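## Task

From the drawer of the cooler COLD, lift out the rear cooling block (the one more distant from the handle) and set it down on deck slot D1, resting level and held between that slot's locators. Each of its 5 loose tubes has to finish in the same bore it occupied at the start. The front block must remain level in its own place with every tube still in its bore, and plate P1 must stay on D2 exactly as it is. Nothing may count on the robot holding it in position at the end; release the block and pull the gripper away once finished.

## Robot and tools

Robot: one six-joint Doosan M1013 arm carrying a Robotiq 2F-140 two-finger gripper. There is only one arm, so every command holds one set of numbers. Cameras: cam_high and cam_low are fixed (672x504 each); cam_wrist is a fisheye on the hand (504x504). Calibration lines in results give K and T_world_to_cam for each.

Frame: everything is in the scene frame. Its origin is on the table top under the arm base, +z is up, and +y points left when facing along +x. The base may be slightly tilted, and the printed hand position gets less accurate far from the base. Gripper frame: fingers extend along gripper +z and close along gripper y. end_effector_position is the spot between the pads when closed; closed fingertips stick out about 33 mm past it, open ones about 9 mm. Closing pushes the tips roughly 24 mm further out, so keep that clearance above any surface.

The row: ten plain numbers [x, y, z, qw, qx, qy, qz, position, force_limit, speed]. x, y, z is an absolute goal for the pinch point in metres; qw..qz is an absolute goal orientation as a quaternion, w first. Both are poses, not offsets. The last three are gripper settings, each from -1 to 1. position: +1 fully open (140 mm), pads touch near -0.8, -1 closes until blocked. force_limit: about 14 N at -1, 60 N at 0, 107 N at +1. speed: about 30, 140 and 250 mm/s at -1, 0, +1. Repeat the desired quaternion in every row, since the reported one drifts. A row whose target lies more than 0.6 m from the last reported position along any gripper axis is rejected and nothing is sent. Each control step the commanded pose is clipped to 70 mm and 16 degrees from the measured one; position wins over orientation if both cannot be met.

execute_actions: argument actions is a list of zero or one item. Empty list: just report the state. Action: {"rows": [...], "steps": n}, 1 to 15 rows, n at most 15 steps of 1/30 s; each row lasts one step and the final row repeats. Wait: {"steps": n} with n up to 300, counted from the previous result (time spent replying is included). Optional pictures (boolean) controls images.

move: target is one ten-number row as above; speed is the path's top speed in m/s, 0.002 to 0.5 (default 0.25), with rotation capped at twice that in rad/s. It drives the hand in a straight line, 0.5 to 10 s long, and does not slow for obstacles; the hand can lag, wander or overshoot the speed, especially with the arm stretched. Gripper values are sent at the start. Result adds a move: line: done (settled near target), off_target, moving, held (last step blocked by a check) or fault, plus limits (paced means the pose was clipped; held means some steps were blocked, after which motion may suddenly speed up) and the remaining distance.



Result lines: state gives pose and velocities. "pose unreachable" means the clearance check altered or blocked the command; HELD marks affected steps. "Hand target" shows where the controller is heading. After an action the arm only continues to the last clipped pose, so check the reported pose and send the remainder. Flange force is the estimated outside force at the flange, including held weight, noisy during acceleration.

Gripping: close with position -1 and confirm object_status 2. Codes: 0 moving, 1 blocked while opening, 2 blocked while closing, 3 reached target or pads met. position_measured is in counts: 3 open, 230 pads together. To squeeze harder, raise force_limit and change position slightly (for example -1 to -0.98).

Faults: if contact torque hits a joint's load limit (waist 319, shoulder 319, elbow 150, forearm roll 42.3, wrist pitch 42.3, wrist roll 42.3 N m, held weight included) or any outside force reaches 144 N, the arm halts for 10 s and drops the rest of the call. The arm is stiff: aiming even slightly past a firm contact can trigger this. Faster moves hit harder. Joint ranges: elbow -2.792 to 2.792 rad, all others -6.283 to 6.283. MOTOR HOT warns of overheating; an OVER-TEMPERATURE FAULT brakes the arm.

Care: COLD is free-standing; it must stay within a finger's width of its start, upright and barely rotated, and its open drawer rolls if bumped. D1 is the slot beside COLD, D2 the next one over; leave P1 alone. The tubes are loose, so keep the block level and move gently. Occasional tugs on held parts or pushes on loose ones may occur. Never let anything fall or get pushed off the table, and avoid drops, slams and hard shoves. The simulation keeps running between calls. At the end, open the fingers and retreat.

Each tool is called as name([rows], argument=value, ...), one row to a line, values as JSON.

## Session

execute_actions(actions=[])

Scene clock: 0.00 s of 6600.00 s.
end_effector_position=(+0.7072, +0.2244, +0.3440) position_measured=3 object_status=3 end_effector_quat_wxyz=(+0.255, +0.925, -0.242, +0.145) end_effector_velocity=(+0.001, +0.001, -0.003) end_effector_angular_velocity=(-0.001, +0.002, +0.001)
Joint positions: [ 0.492  0.4    1.512 -0.587  1.417  2.743]
Joint velocities: [ 0.     0.003  0.    -0.    -0.002  0.   ]
Flange force (N, the push that the arm receives, along the gripper's own x y z axes): no reading
Hand target: +0.707, +0.224, +0.344; +0.255, +0.925, -0.242, +0.145

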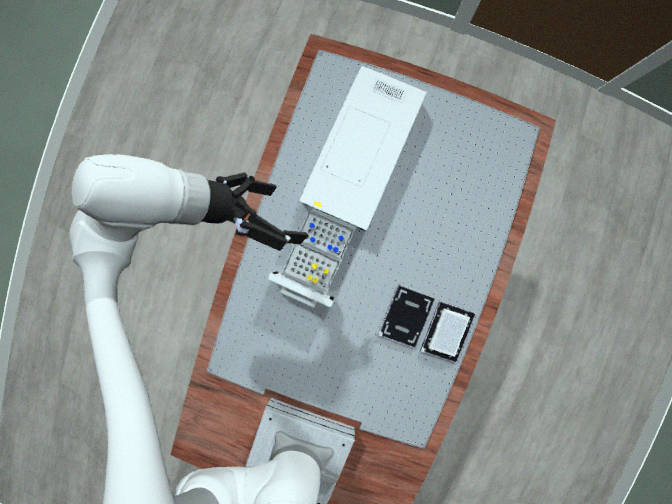

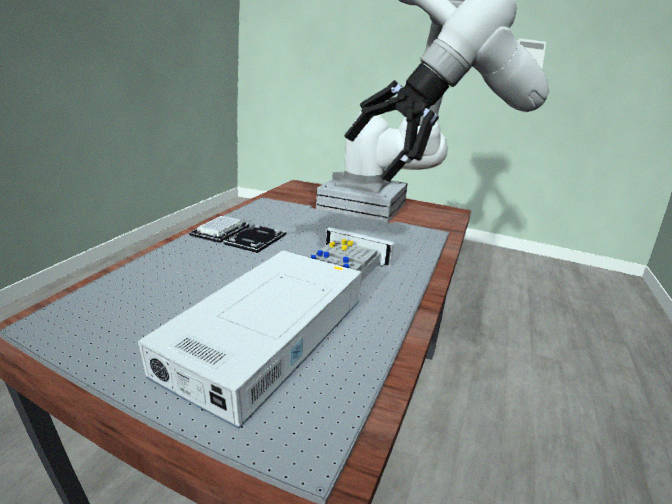

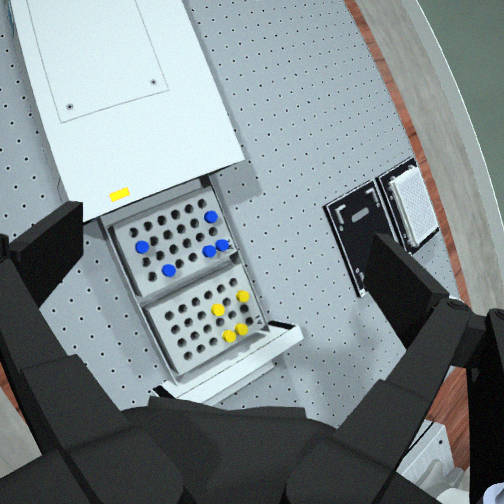

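zoom_image(camera="cam_high", region=[250, 180, 490, 370])

zoom_image(camera="cam_wrist", region=[80, 150, 320, 400])

zoom_image(camera="cam_low", region=[180, 200, 420, 300])

Region (250, 180, 490, 370) of cam_high's 672x504 image, scaled by 2.100, with more detail than that image has; it fills the top 399 rows of this view, and the rest is white.

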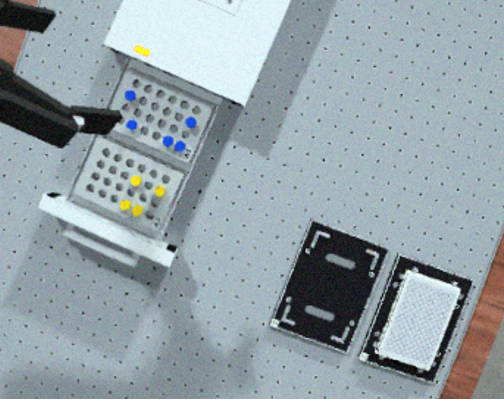

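Region (80, 150, 320, 400) of cam_wrist's 504x504 image, scaled by 2.016, with more detail than that image has; it fills the left 484 columns of this view, and the rest is white.

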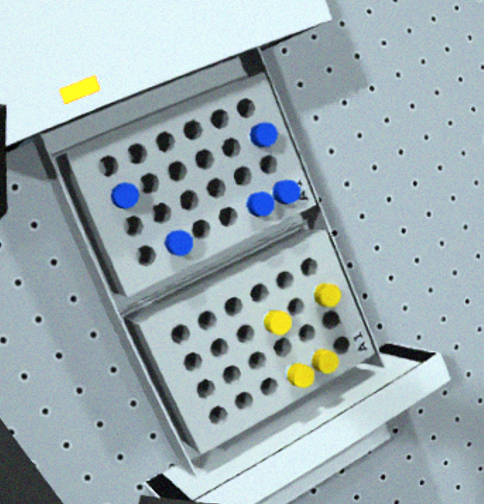

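Region (180, 200, 420, 300) of cam_low's 672x504 image, scaled by 2.100, with more detail than that image has; it fills the top 210 rows of this view, and the rest is white.

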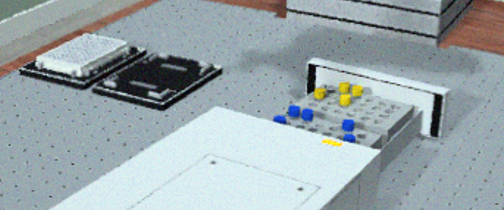

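move(target=[0.68,0.165,0.22,0,0.9994,-0.035,0,1,0,0])

Scene clock: 28.73 s of 6600.00 s.
end_effector_position=(+0.6801, +0.1646, +0.2201) position_measured=3 object_status=3 end_effector_quat_wxyz=(+0.001, +0.999, -0.036, +0.000) end_effector_velocity=(-0.000, -0.000, -0.001) end_effector_angular_velocity=(+0.004, +0.002, +0.003)
Joint positions: [ 0.172  0.335  1.736 -0.002  1.061  1.832]
Joint velocities: [-0.003  0.001  0.     0.005  0.001 -0.008]
Flange force (N, the push that the arm receives, along the gripper's own x y z axes): [3.7 1.7 2.0]
Hand target: +0.680, +0.165, +0.220; +0.000, +0.999, -0.035, -0.000
Off the commanded pose: 0.000 m, 0 deg.
After step 90, 23.77 s passed at rest.
move: done
camera_calibration (this result's frames):
cam_wrist: T_world_to_cam=[[0.058196, -0.99731, 0.0445702, 0.104074], [-0.942705, -0.0402084, 0.331196, 0.580432], [-0.328513, -0.0612908, -0.942509, 0.627302], [0, 0, 0, 1]] pos_world=[0.747196, 0.16558, 0.394362]

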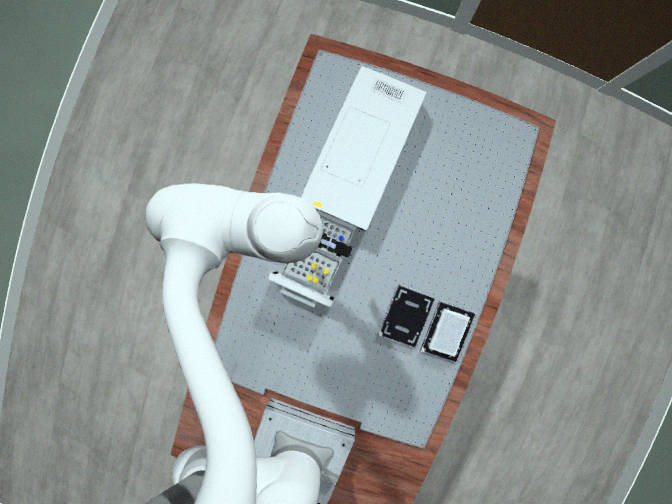

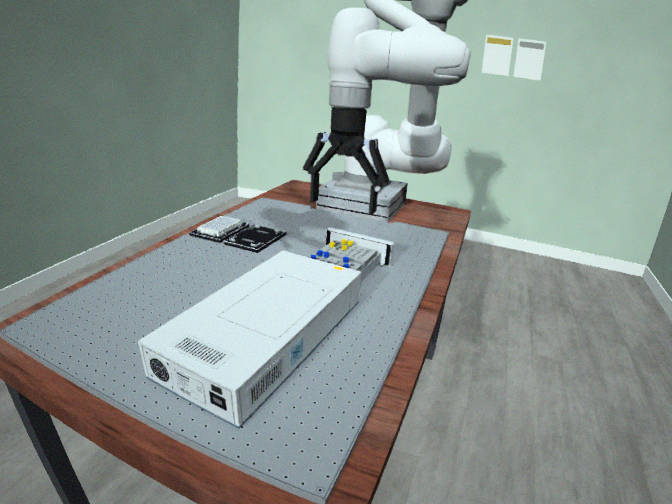

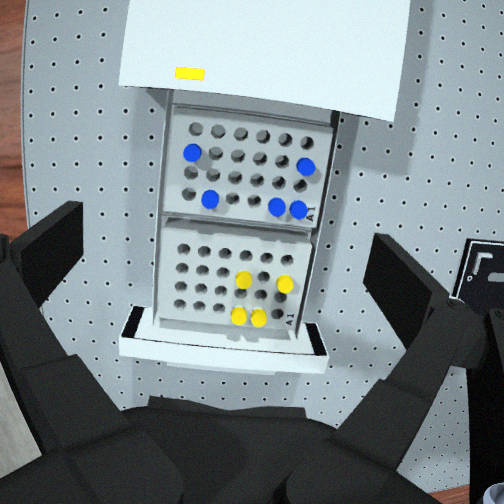

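zoom_image(camera="cam_wrist", region=[140, 70, 360, 260])

zoom_image(camera="cam_low", region=[300, 220, 410, 290])

Region (140, 70, 360, 260) of cam_wrist's 504x504 image, scaled by 2.291, with more detail than that image has; it fills the top 435 rows of this view, and the rest is white.

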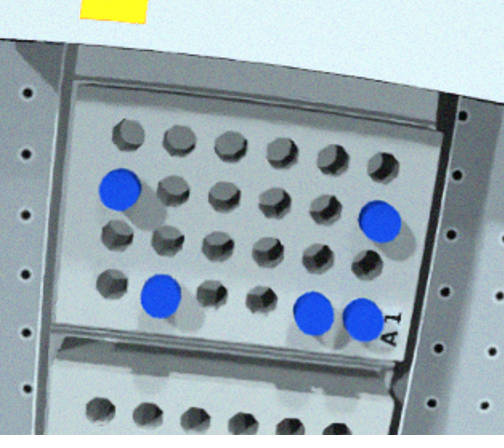

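Region (300, 220, 410, 290) of cam_low's 672x504 image, scaled by 4.582, with more detail than that image has; it fills the top 321 rows of this view, and the rest is white.

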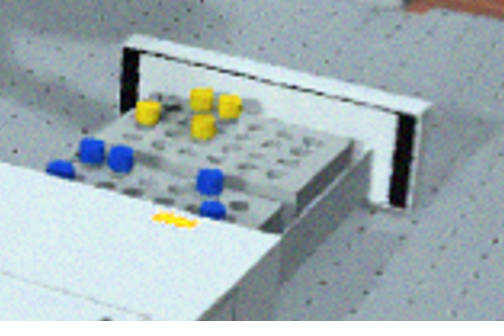

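move(target=[0.70,0.156,0.10,0,0.9994,-0.035,0,1,0,0], speed=0.15)

Scene clock: 58.83 s of 6600.00 s.
end_effector_position=(+0.6999, +0.1560, +0.1000) position_measured=3 object_status=3 end_effector_quat_wxyz=(-0.000, +0.999, -0.035, +0.000) end_effector_velocity=(+0.001, +0.000, -0.001) end_effector_angular_velocity=(+0.000, -0.001, +0.000)
Joint positions: [ 0.155  0.47   1.788 -0.     0.873  1.812]
Joint velocities: [-0.     0.001  0.    -0.    -0.002 -0.   ]
Flange force (N, the push that the arm receives, along the gripper's own x y z axes): [0.5 3.4 -1.6]
Hand target: +0.700, +0.156, +0.100; -0.000, +0.999, -0.035, -0.000
Off the commanded pose: 0.000 m, 0 deg.
After step 90, 25.83 s passed at rest.
move: done
camera_calibration (this result's frames):
cam_wrist: T_world_to_cam=[[0.0595027, -0.997288, 0.0433164, 0.0989393], [-0.942634, -0.0418566, 0.331195, 0.638761], [-0.328483, -0.0605384, -0.942568, 0.519998], [0, 0, 0, 1]] pos_world=[0.767041, 0.156887, 0.274293]

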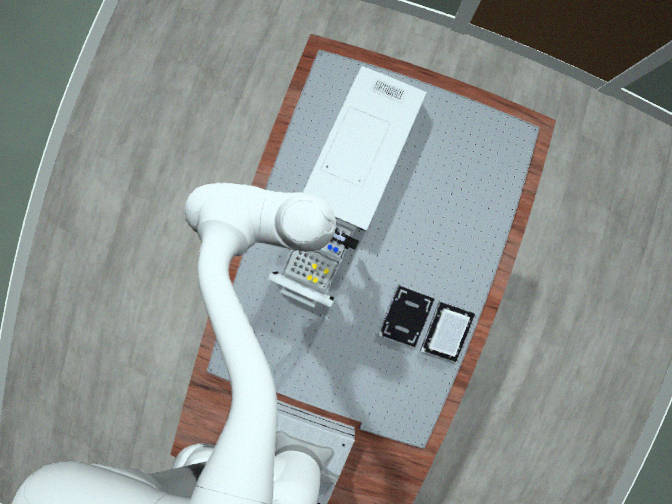

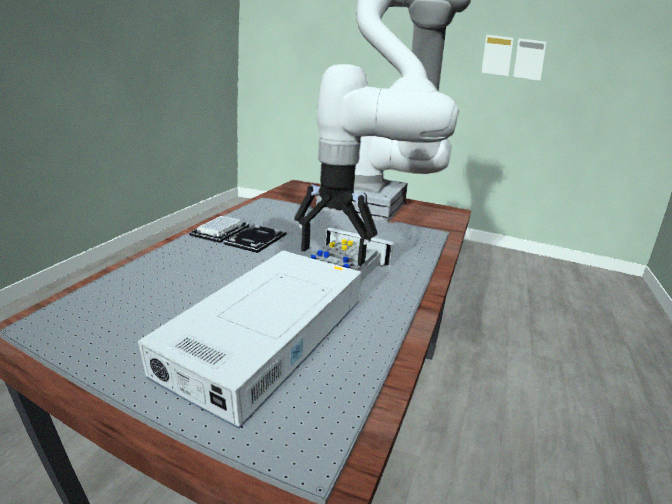

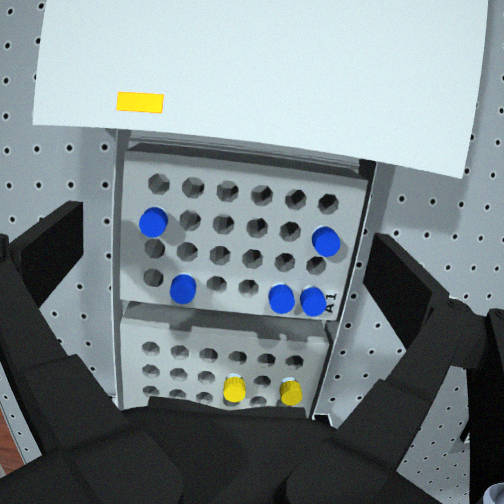

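move(target=[0.70,0.1515,0.078,0,0.9994,-0.035,0,1,0,0], speed=0.04)

zoom_image(camera="cam_low", region=[280, 200, 410, 290])

Scene clock: 71.37 s of 6600.00 s.
end_effector_position=(+0.7000, +0.1515, +0.0781) position_measured=3 object_status=3 end_effector_quat_wxyz=(-0.000, +0.999, -0.035, -0.000) end_effector_velocity=(+0.000, -0.001, -0.002) end_effector_angular_velocity=(-0.000, +0.000, -0.000)
Joint positions: [ 0.149  0.493  1.802 -0.     0.837  1.806]
Joint velocities: [-0.001  0.002  0.001 -0.    -0.003 -0.   ]
Flange force (N, the push that the arm receives, along the gripper's own x y z axes): [-0.5 2.5 0.4]
Hand target: +0.700, +0.151, +0.078; -0.000, +0.999, -0.035, -0.000
Off the commanded pose: 0.000 m, 0 deg.
After step 90, 8.67 s passed at rest.
move: done
camera_calibration (this result's frames):
cam_wrist: T_world_to_cam=[[0.0593938, -0.997292, 0.0433702, 0.0954835], [-0.942635, -0.0417352, 0.331206, 0.645862], [-0.328499, -0.0605539, -0.942561, 0.499092], [0, 0, 0, 1]] pos_world=[0.767093, 0.152402, 0.25237]

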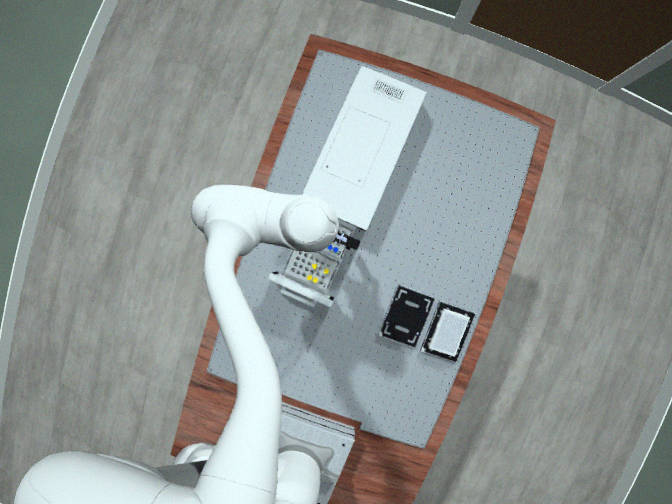

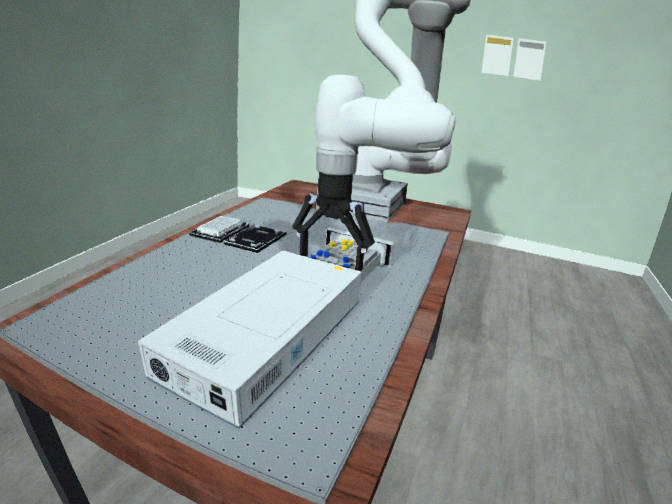

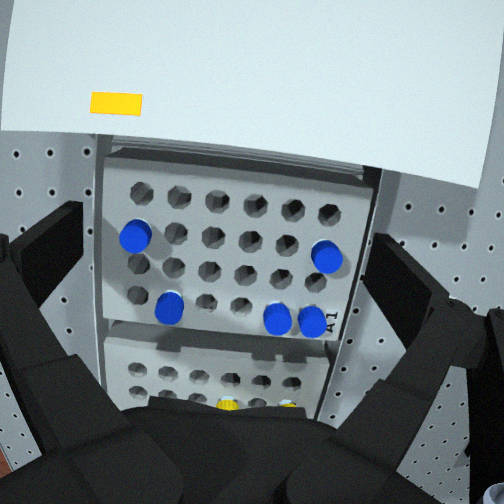

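Region (280, 200, 410, 290) of cam_low's 672x504 image, scaled by 3.877, with more detail than that image has; it fills the top 349 rows of this view, and the rest is white.

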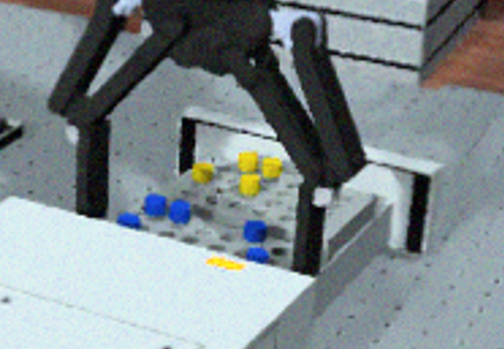

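move(target=[0.70,0.149,0.077,0,0.9994,-0.035,0,1,0,0], speed=0.02)

move(target=[0.70,0.149,0.066,0,0.9994,-0.035,0,1,0,0], speed=0.01)

Scene clock: 84.23 s of 6600.00 s.
end_effector_position=(+0.7000, +0.1490, +0.0770) position_measured=3 object_status=3 end_effector_quat_wxyz=(+0.000, +0.999, -0.035, -0.000) end_effector_velocity=(-0.001, -0.001, -0.001) end_effector_angular_velocity=(-0.000, +0.002, -0.001)
Joint positions: [ 0.145  0.494  1.804 -0.     0.834  1.803]
Joint velocities: [-0.001  0.     0.001  0.     0.    -0.001]
Flange force (N, the push that the arm receives, along the gripper's own x y z axes): [0.3 1.8 -0.2]
Hand target: +0.700, +0.149, +0.077; +0.000, +0.999, -0.035, -0.000
Off the commanded pose: 0.000 m, 0 deg.
After step 90, 9.17 s passed at rest.
move: done
camera_calibration (this result's frames):
cam_wrist: T_world_to_cam=[[0.0593672, -0.997293, 0.0433836, 0.0930642], [-0.942636, -0.0417055, 0.331208, 0.646123], [-0.328502, -0.0605578, -0.94256, 0.497913], [0, 0, 0, 1]] pos_world=[0.767099, 0.149912, 0.251274]

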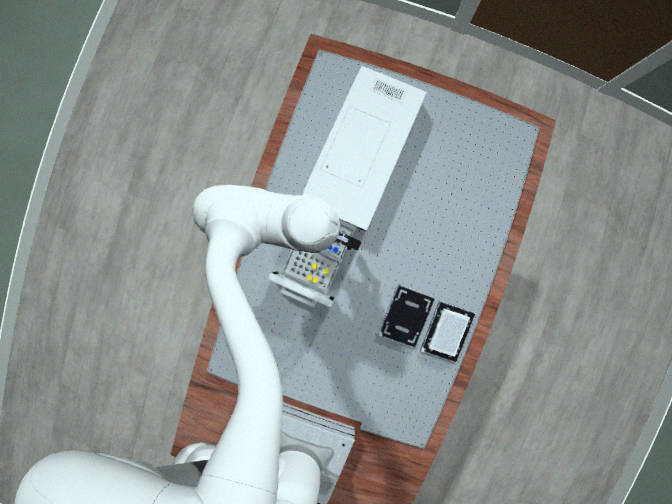

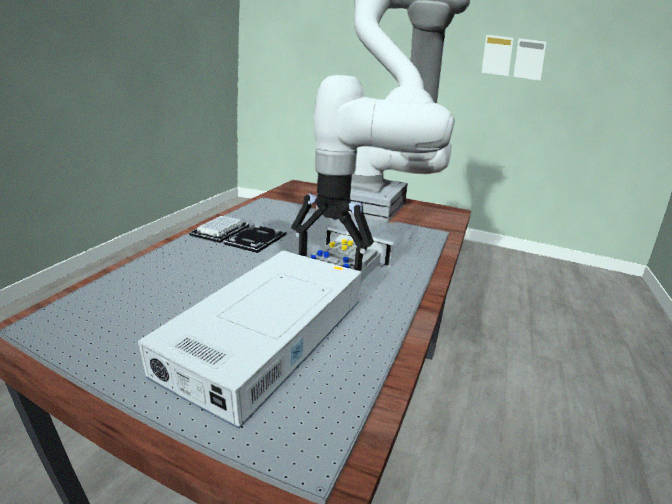

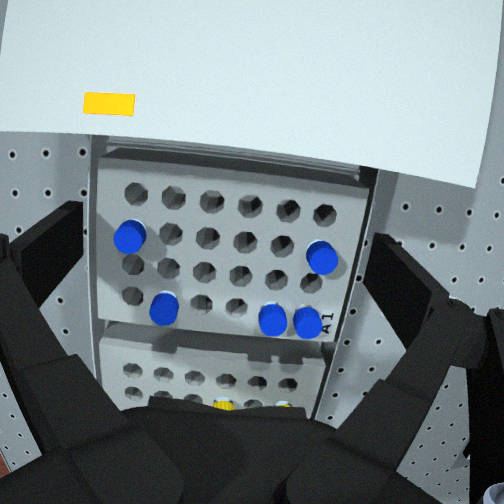

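Scene clock: 85.57 s of 6600.00 s.
end_effector_position=(+0.7000, +0.1490, +0.0661) position_measured=3 object_status=3 end_effector_quat_wxyz=(-0.000, +0.999, -0.035, +0.000) end_effector_velocity=(+0.000, -0.000, +0.000) end_effector_angular_velocity=(+0.000, -0.001, -0.000)
Joint positions: [ 0.145  0.506  1.809 -0.     0.817  1.802]
Joint velocities: [-0. -0.  0. -0. -0. -0.]
Flange force (N, the push that the arm receives, along the gripper's own x y z axes): [0.6 1.1 -2.5]
Hand target: +0.700, +0.149, +0.066; -0.000, +0.999, -0.035, -0.000
Off the commanded pose: 0.000 m, 0 deg.
move: done
camera_calibration (this result's frames):
cam_wrist: T_world_to_cam=[[0.0593779, -0.997293, 0.0433617, 0.0935059], [-0.942638, -0.0417235, 0.331198, 0.649749], [-0.328492, -0.0605402, -0.942564, 0.487601], [0, 0, 0, 1]] pos_world=[0.7671, 0.149882, 0.240345]

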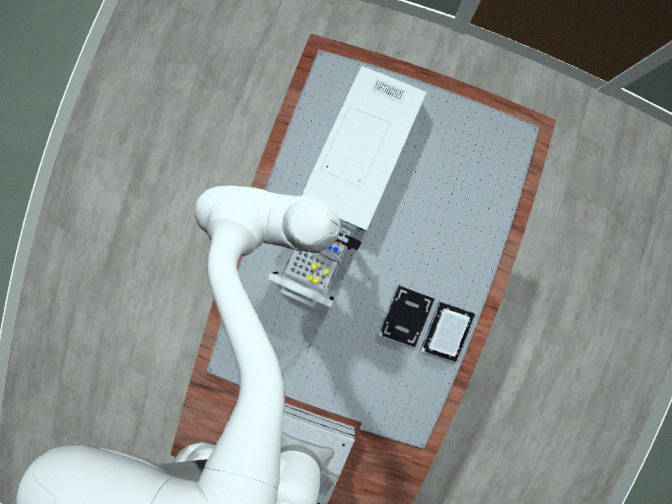

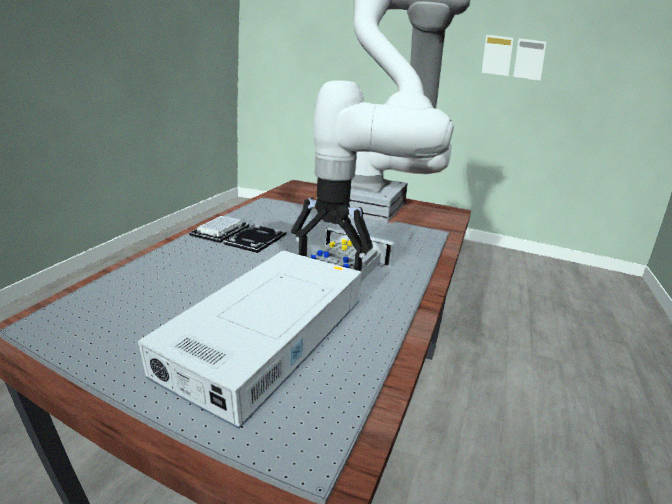

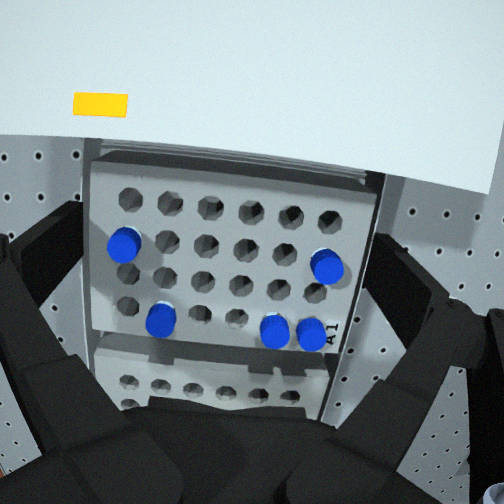

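move(target=[0.695,0.149,0.064,0,0.9994,-0.035,0,1,0,0], speed=0.01)

zoom_image(camera="cam_wrist", region=[40, 130, 440, 370])

Scene clock: 97.27 s of 6600.00 s.
end_effector_position=(+0.6951, +0.1490, +0.0641) position_measured=3 object_status=3 end_effector_quat_wxyz=(-0.000, +0.999, -0.035, +0.000) end_effector_velocity=(-0.002, +0.001, -0.001) end_effector_angular_velocity=(-0.000, +0.003, +0.001)
Joint positions: [ 0.146  0.502  1.82  -0.     0.809  1.804]
Joint velocities: [0.001 0.001 0.002 0.    0.    0.   ]
Flange force (N, the push that the arm receives, along the gripper's own x y z axes): [23.3 0.6 -51.3]
Hand target: +0.695, +0.149, +0.064; -0.000, +0.999, -0.035, -0.000
Off the commanded pose: 0.000 m, 0 deg.
After step 90, 7.93 s passed at rest.
move: done
camera_calibration (this result's frames):
cam_wrist: T_world_to_cam=[[0.0593126, -0.997299, 0.0433265, 0.093921], [-0.942701, -0.0416846, 0.331023, 0.645863], [-0.328323, -0.0604778, -0.942627, 0.484043], [0, 0, 0, 1]] pos_world=[0.762208, 0.149864, 0.238407]

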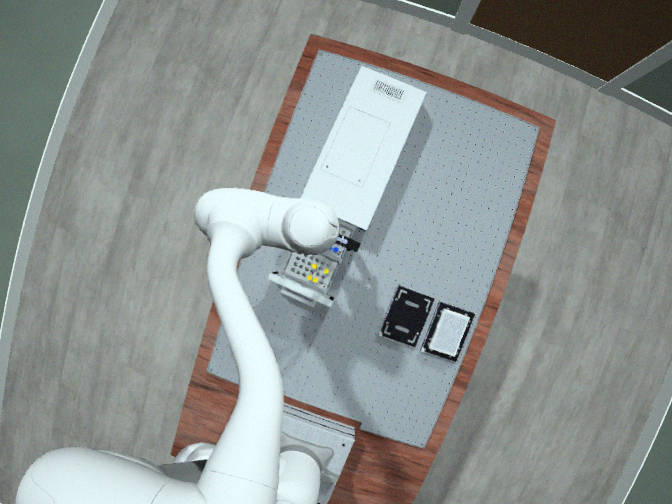

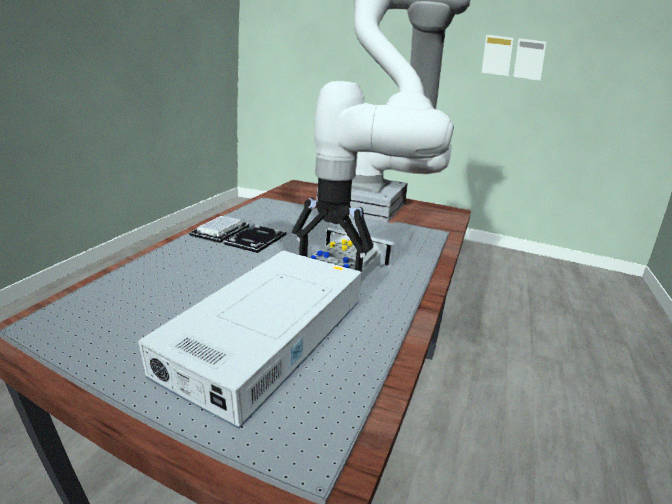

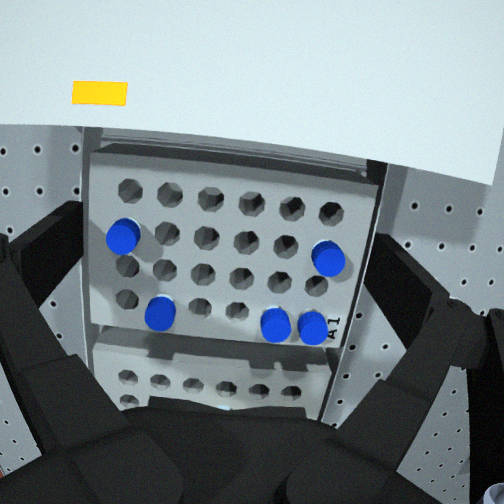

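Region (40, 130, 440, 370) of cam_wrist's 504x504 image, scaled by 1.260, with more detail than that image has; it fills the top 302 rows of this view, and the rest is white.

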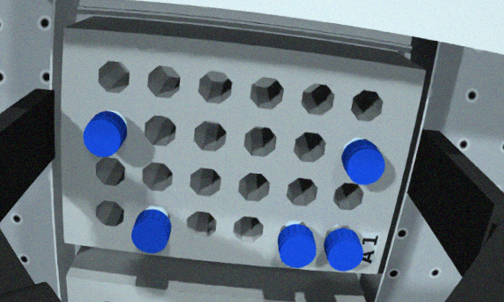

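move(target=[0.695,0.148,0.0705,0,0.9994,-0.035,0,1,0,0], speed=0.01)

move(target=[0.695,0.148,0.0705,0,0.9994,-0.035,0,-1,1,-1])

Scene clock: 111.73 s of 6600.00 s.
end_effector_position=(+0.6950, +0.1480, +0.0704) position_measured=3 object_status=3 end_effector_quat_wxyz=(+0.000, +0.999, -0.035, -0.000) end_effector_velocity=(-0.001, -0.000, -0.000) end_effector_angular_velocity=(-0.000, +0.001, +0.000)
Joint positions: [ 0.145  0.495  1.818 -0.     0.819  1.802]
Joint velocities: [-0.    -0.     0.     0.     0.001 -0.   ]
Flange force (N, the push that the arm receives, along the gripper's own x y z axes): [-0.1 1.5 -1.8]
Hand target: +0.695, +0.148, +0.071; +0.000, +0.999, -0.035, +0.000
Off the commanded pose: 0.000 m, 0 deg.
After step 90, 10.60 s passed at rest.
move: done
camera_calibration (this result's frames):
cam_wrist: T_world_to_cam=[[0.0593688, -0.997293, 0.0433885, 0.0926345], [-0.942628, -0.041704, 0.33123, 0.643544], [-0.328524, -0.0605639, -0.942552, 0.489996], [0, 0, 0, 1]] pos_world=[0.762098, 0.148898, 0.244666]

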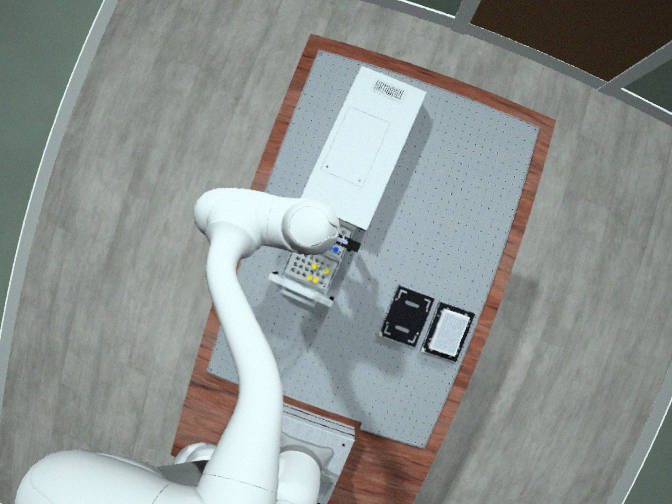

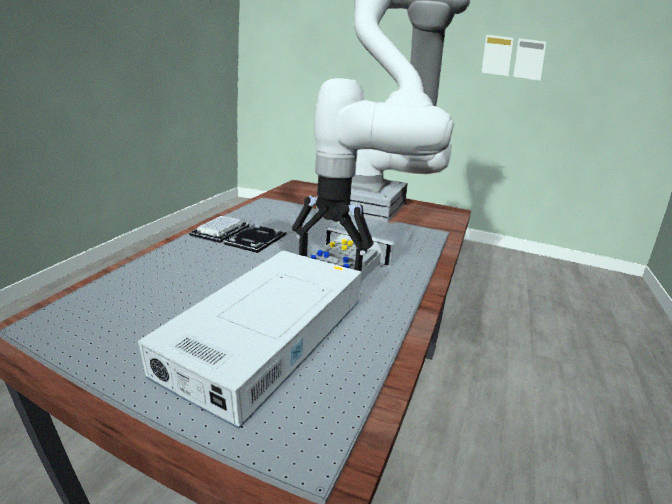

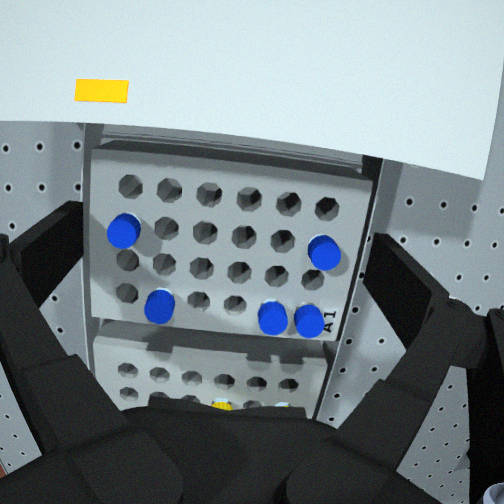

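Scene clock: 112.63 s of 6600.00 s.
end_effector_position=(+0.6952, +0.1480, +0.0708) position_measured=36 object_status=0 end_effector_quat_wxyz=(-0.000, +0.999, -0.035, +0.000) end_effector_velocity=(-0.000, -0.000, -0.001) end_effector_angular_velocity=(-0.000, +0.001, +0.000)
Joint positions: [ 0.145  0.494  1.817 -0.     0.819  1.802]
Joint velocities: [-0.     0.001  0.    -0.    -0.001 -0.   ]
Flange force (N, the push that the arm receives, along the gripper's own x y z axes): [1.1 -19.7 -52.5]
Hand target: +0.695, +0.148, +0.071; +0.000, +0.999, -0.035, +0.000
Off the commanded pose: 0.000 m, 0 deg.
move: done
camera_calibration (this result's frames):
cam_wrist: T_world_to_cam=[[0.059371, -0.997295, 0.0433358, 0.0926296], [-0.9428, -0.0417553, 0.330735, 0.643744], [-0.32803, -0.0604931, -0.942728, 0.490087], [0, 0, 0, 1]] pos_world=[0.762186, 0.148906, 0.245097]

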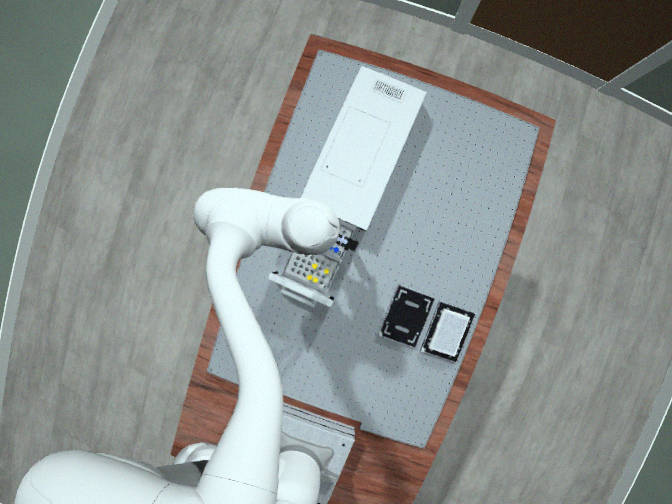

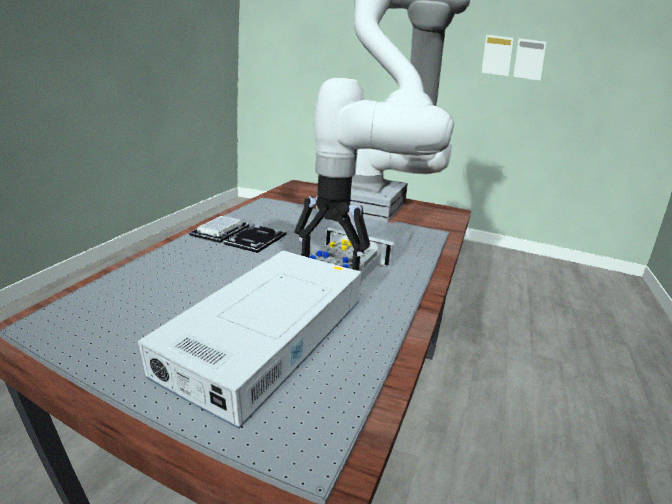

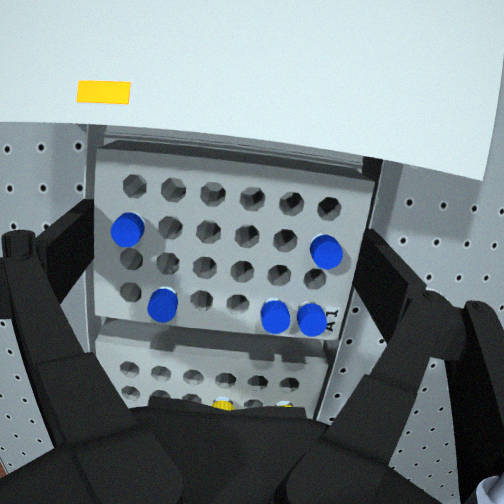

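move(target=[0.695,0.148,0.074,0,0.9994,-0.035,0,-1,1,-1], speed=0.005)

Scene clock: 118.03 s of 6600.00 s.
end_effector_position=(+0.6950, +0.1479, +0.0740) position_measured=37 object_status=2 end_effector_quat_wxyz=(+0.000, +0.999, -0.035, -0.000) end_effector_velocity=(+0.000, -0.000, +0.001) end_effector_angular_velocity=(+0.000, -0.002, -0.000)
Joint positions: [ 0.145  0.491  1.816 -0.     0.825  1.802]
Joint velocities: [-0.001 -0.002  0.    -0.    -0.001 -0.   ]
Flange force (N, the push that the arm receives, along the gripper's own x y z axes): [-0.8 -8.3 0.0]
Hand target: +0.695, +0.148, +0.074; +0.000, +0.999, -0.035, +0.000
Off the commanded pose: 0.000 m, 0 deg.
After step 90, 1.47 s passed at rest.
move: done
camera_calibration (this result's frames):
cam_wrist: T_world_to_cam=[[0.0592835, -0.997298, 0.0433757, 0.0924581], [-0.942612, -0.041624, 0.331286, 0.642326], [-0.328586, -0.0605263, -0.942533, 0.493405], [0, 0, 0, 1]] pos_world=[0.762109, 0.148808, 0.248245]

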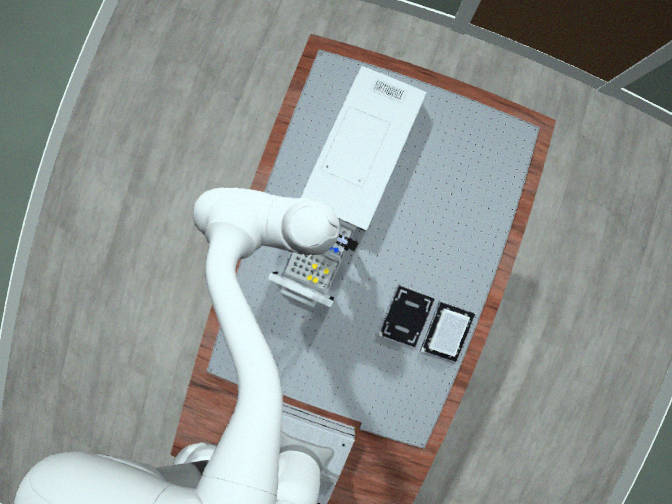

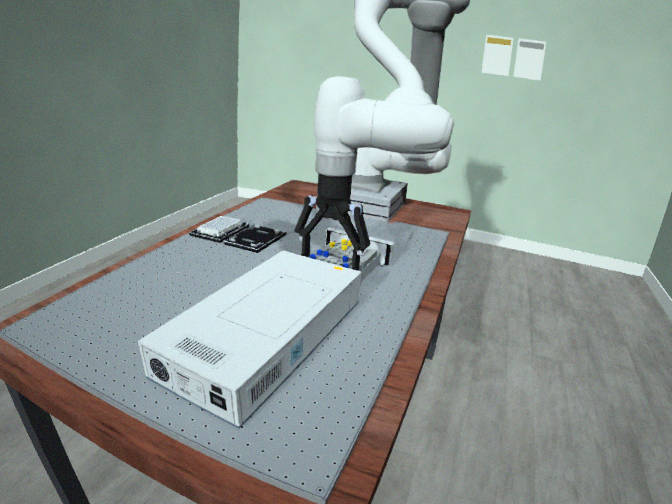

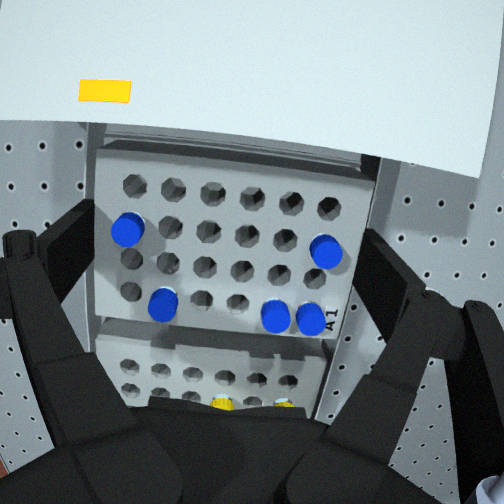

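Held. Lift.

move(target=[0.695,0.1485,0.10,0,0.9994,-0.035,0,-1,1,-1], speed=0.02)

move(target=[0.695,0.1485,0.20,0,0.9994,-0.035,0,-1,1,-1], speed=0.06)

Scene clock: 125.07 s of 6600.00 s.
end_effector_position=(+0.6950, +0.1485, +0.0999) position_measured=37 object_status=2 end_effector_quat_wxyz=(+0.000, +0.999, -0.035, +0.000) end_effector_velocity=(-0.000, -0.000, +0.000) end_effector_angular_velocity=(-0.000, +0.001, -0.000)
Joint positions: [ 0.145  0.462  1.802 -0.     0.867  1.803]
Joint velocities: [-0.    -0.    -0.001  0.     0.002  0.   ]
Flange force (N, the push that the arm receives, along the gripper's own x y z axes): [-1.2 2.8 7.7]
Hand target: +0.695, +0.148, +0.100; +0.000, +0.999, -0.035, +0.000
Off the commanded pose: 0.000 m, 0 deg.
After step 90, 2.47 s passed at rest.
move: done
camera_calibration (this result's frames):
cam_wrist: T_world_to_cam=[[0.0593773, -0.99729, 0.0434455, 0.0917994], [-0.942639, -0.0416952, 0.3312, 0.633811], [-0.328491, -0.0606192, -0.94256, 0.517828], [0, 0, 0, 1]] pos_world=[0.762106, 0.149368, 0.274178]

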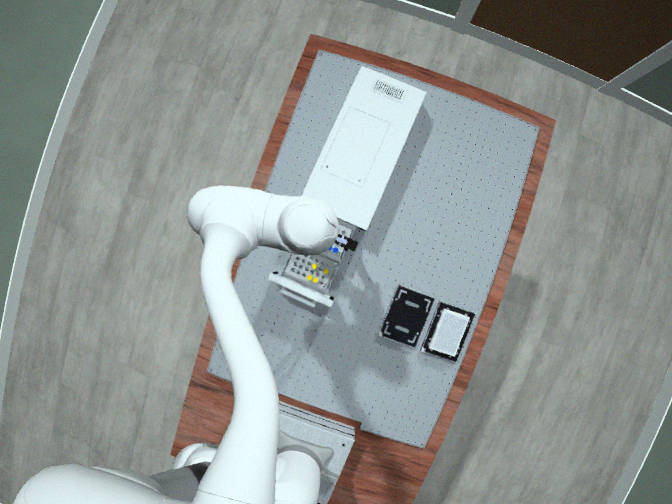

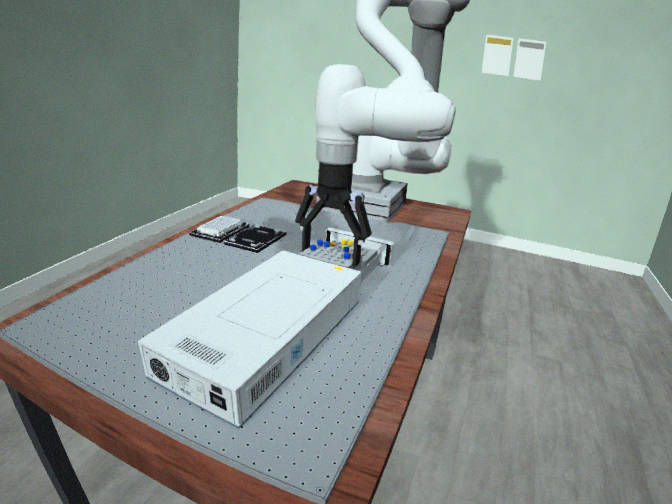

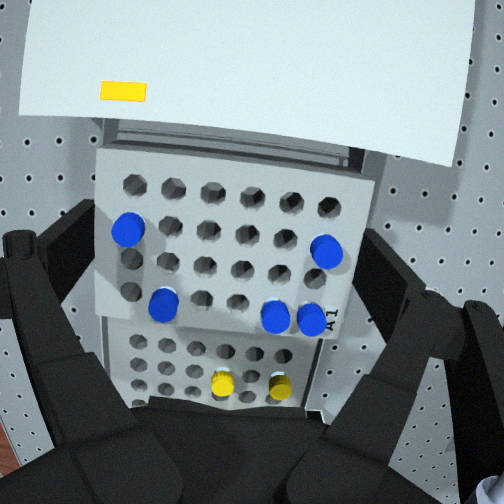

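Scene clock: 127.07 s of 6600.00 s.
end_effector_position=(+0.6950, +0.1485, +0.1999) position_measured=37 object_status=2 end_effector_quat_wxyz=(+0.000, +0.999, -0.035, +0.000) end_effector_velocity=(+0.001, -0.000, +0.002) end_effector_angular_velocity=(+0.000, -0.002, -0.000)
Joint positions: [ 0.145  0.367  1.731 -0.     1.034  1.803]
Joint velocities: [-0.    -0.002 -0.001  0.     0.001 -0.   ]
Flange force (N, the push that the arm receives, along the gripper's own x y z axes): [-1.7 1.7 8.3]
Hand target: +0.695, +0.148, +0.200; +0.000, +0.999, -0.035, +0.000
Off the commanded pose: 0.000 m, 0 deg.
move: done
camera_calibration (this result's frames):
cam_wrist: T_world_to_cam=[[0.0592589, -0.997296, 0.0434705, 0.0875309], [-0.942641, -0.0415746, 0.331208, 0.600676], [-0.328505, -0.0606041, -0.942556, 0.612114], [0, 0, 0, 1]] pos_world=[0.762118, 0.149364, 0.374198]

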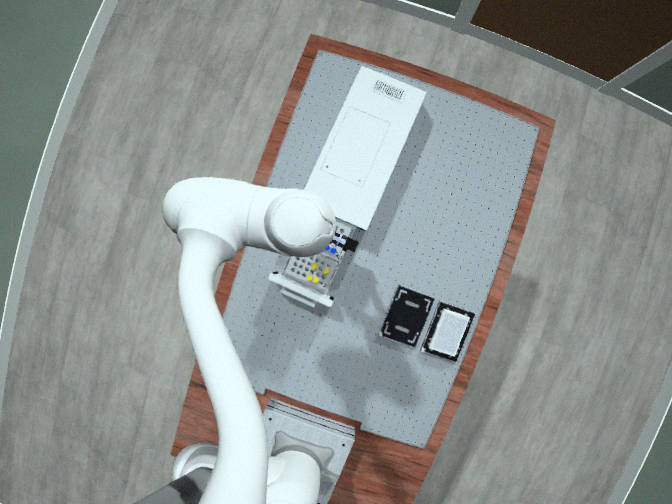

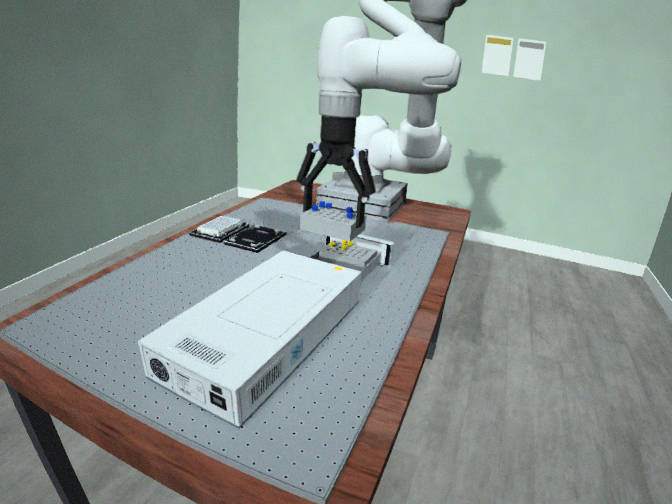

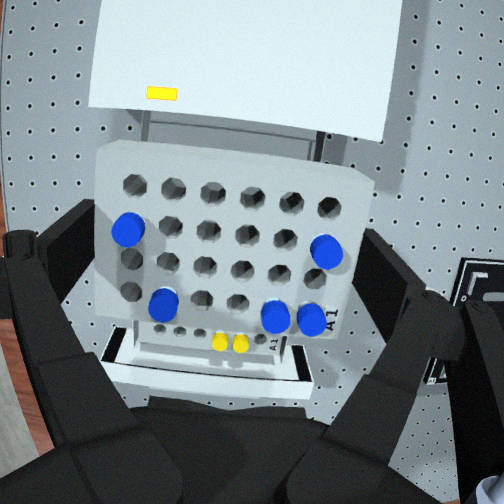

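move(target=[0.56,-0.06,0.20,0,0.7071,-0.7071,0,-1,1,-1], speed=0.15)

Scene clock: 141.30 s of 6600.00 s.
end_effector_position=(+0.5600, -0.0602, +0.2001) position_measured=37 object_status=2 end_effector_quat_wxyz=(+0.000, +0.707, -0.707, -0.000) end_effector_velocity=(+0.000, -0.001, +0.000) end_effector_angular_velocity=(-0.000, -0.003, -0.006)
Joint positions: [-0.187  0.157  2.015  0.004  0.96   2.969]
Joint velocities: [-0.001 -0.001  0.001  0.    -0.002  0.005]
Flange force (N, the push that the arm receives, along the gripper's own x y z axes): [1.3 -2.3 10.3]
Hand target: +0.560, -0.060, +0.200; +0.000, +0.707, -0.707, +0.000
Off the commanded pose: 0.000 m, 0 deg.
After step 90, 5.87 s passed at rest.
move: done
camera_calibration (this result's frames):
cam_wrist: T_world_to_cam=[[-0.990657, -0.129231, 0.0435704, 0.527606], [-0.107725, 0.937428, 0.331097, 0.0560797], [-0.083632, 0.323309, -0.94259, 0.441301], [0, 0, 0, 1]] pos_world=[0.565624, -0.127064, 0.374411]

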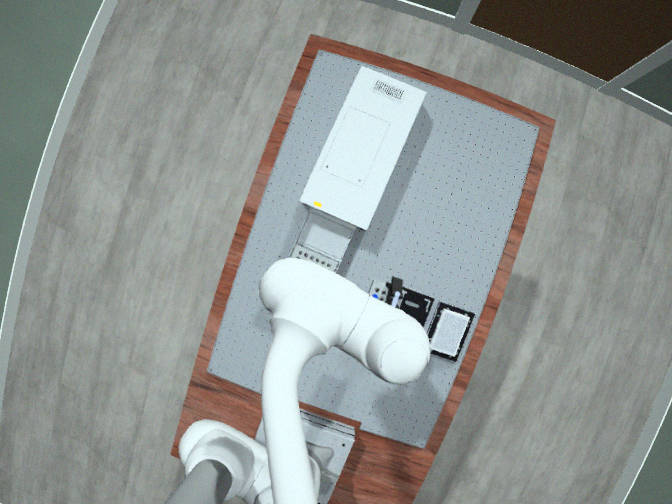

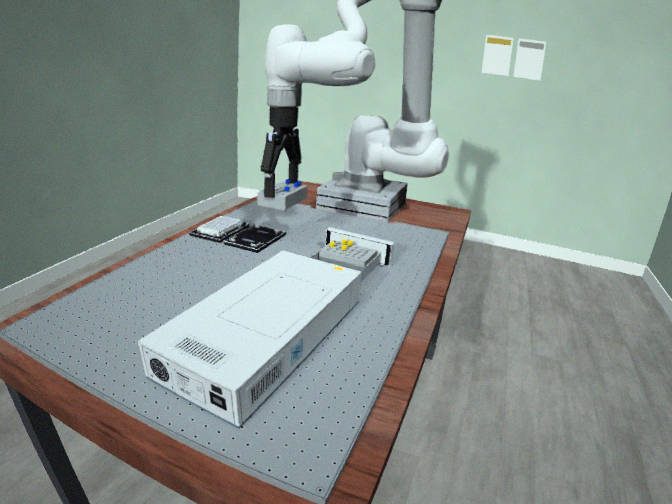

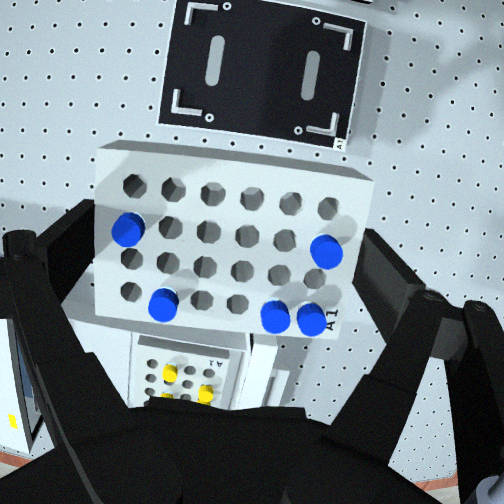

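zoom_image(camera="cam_wrist", region=[140, 0, 392, 200])

Region (140, 0, 392, 200) of cam_wrist's 504x504 image, scaled by 2.000, with more detail than that image has; it fills the top 400 rows of this view, and the rest is white.

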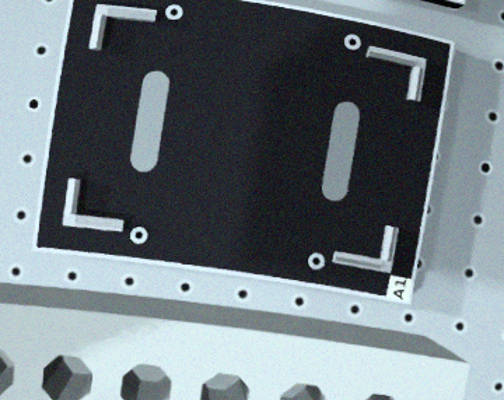

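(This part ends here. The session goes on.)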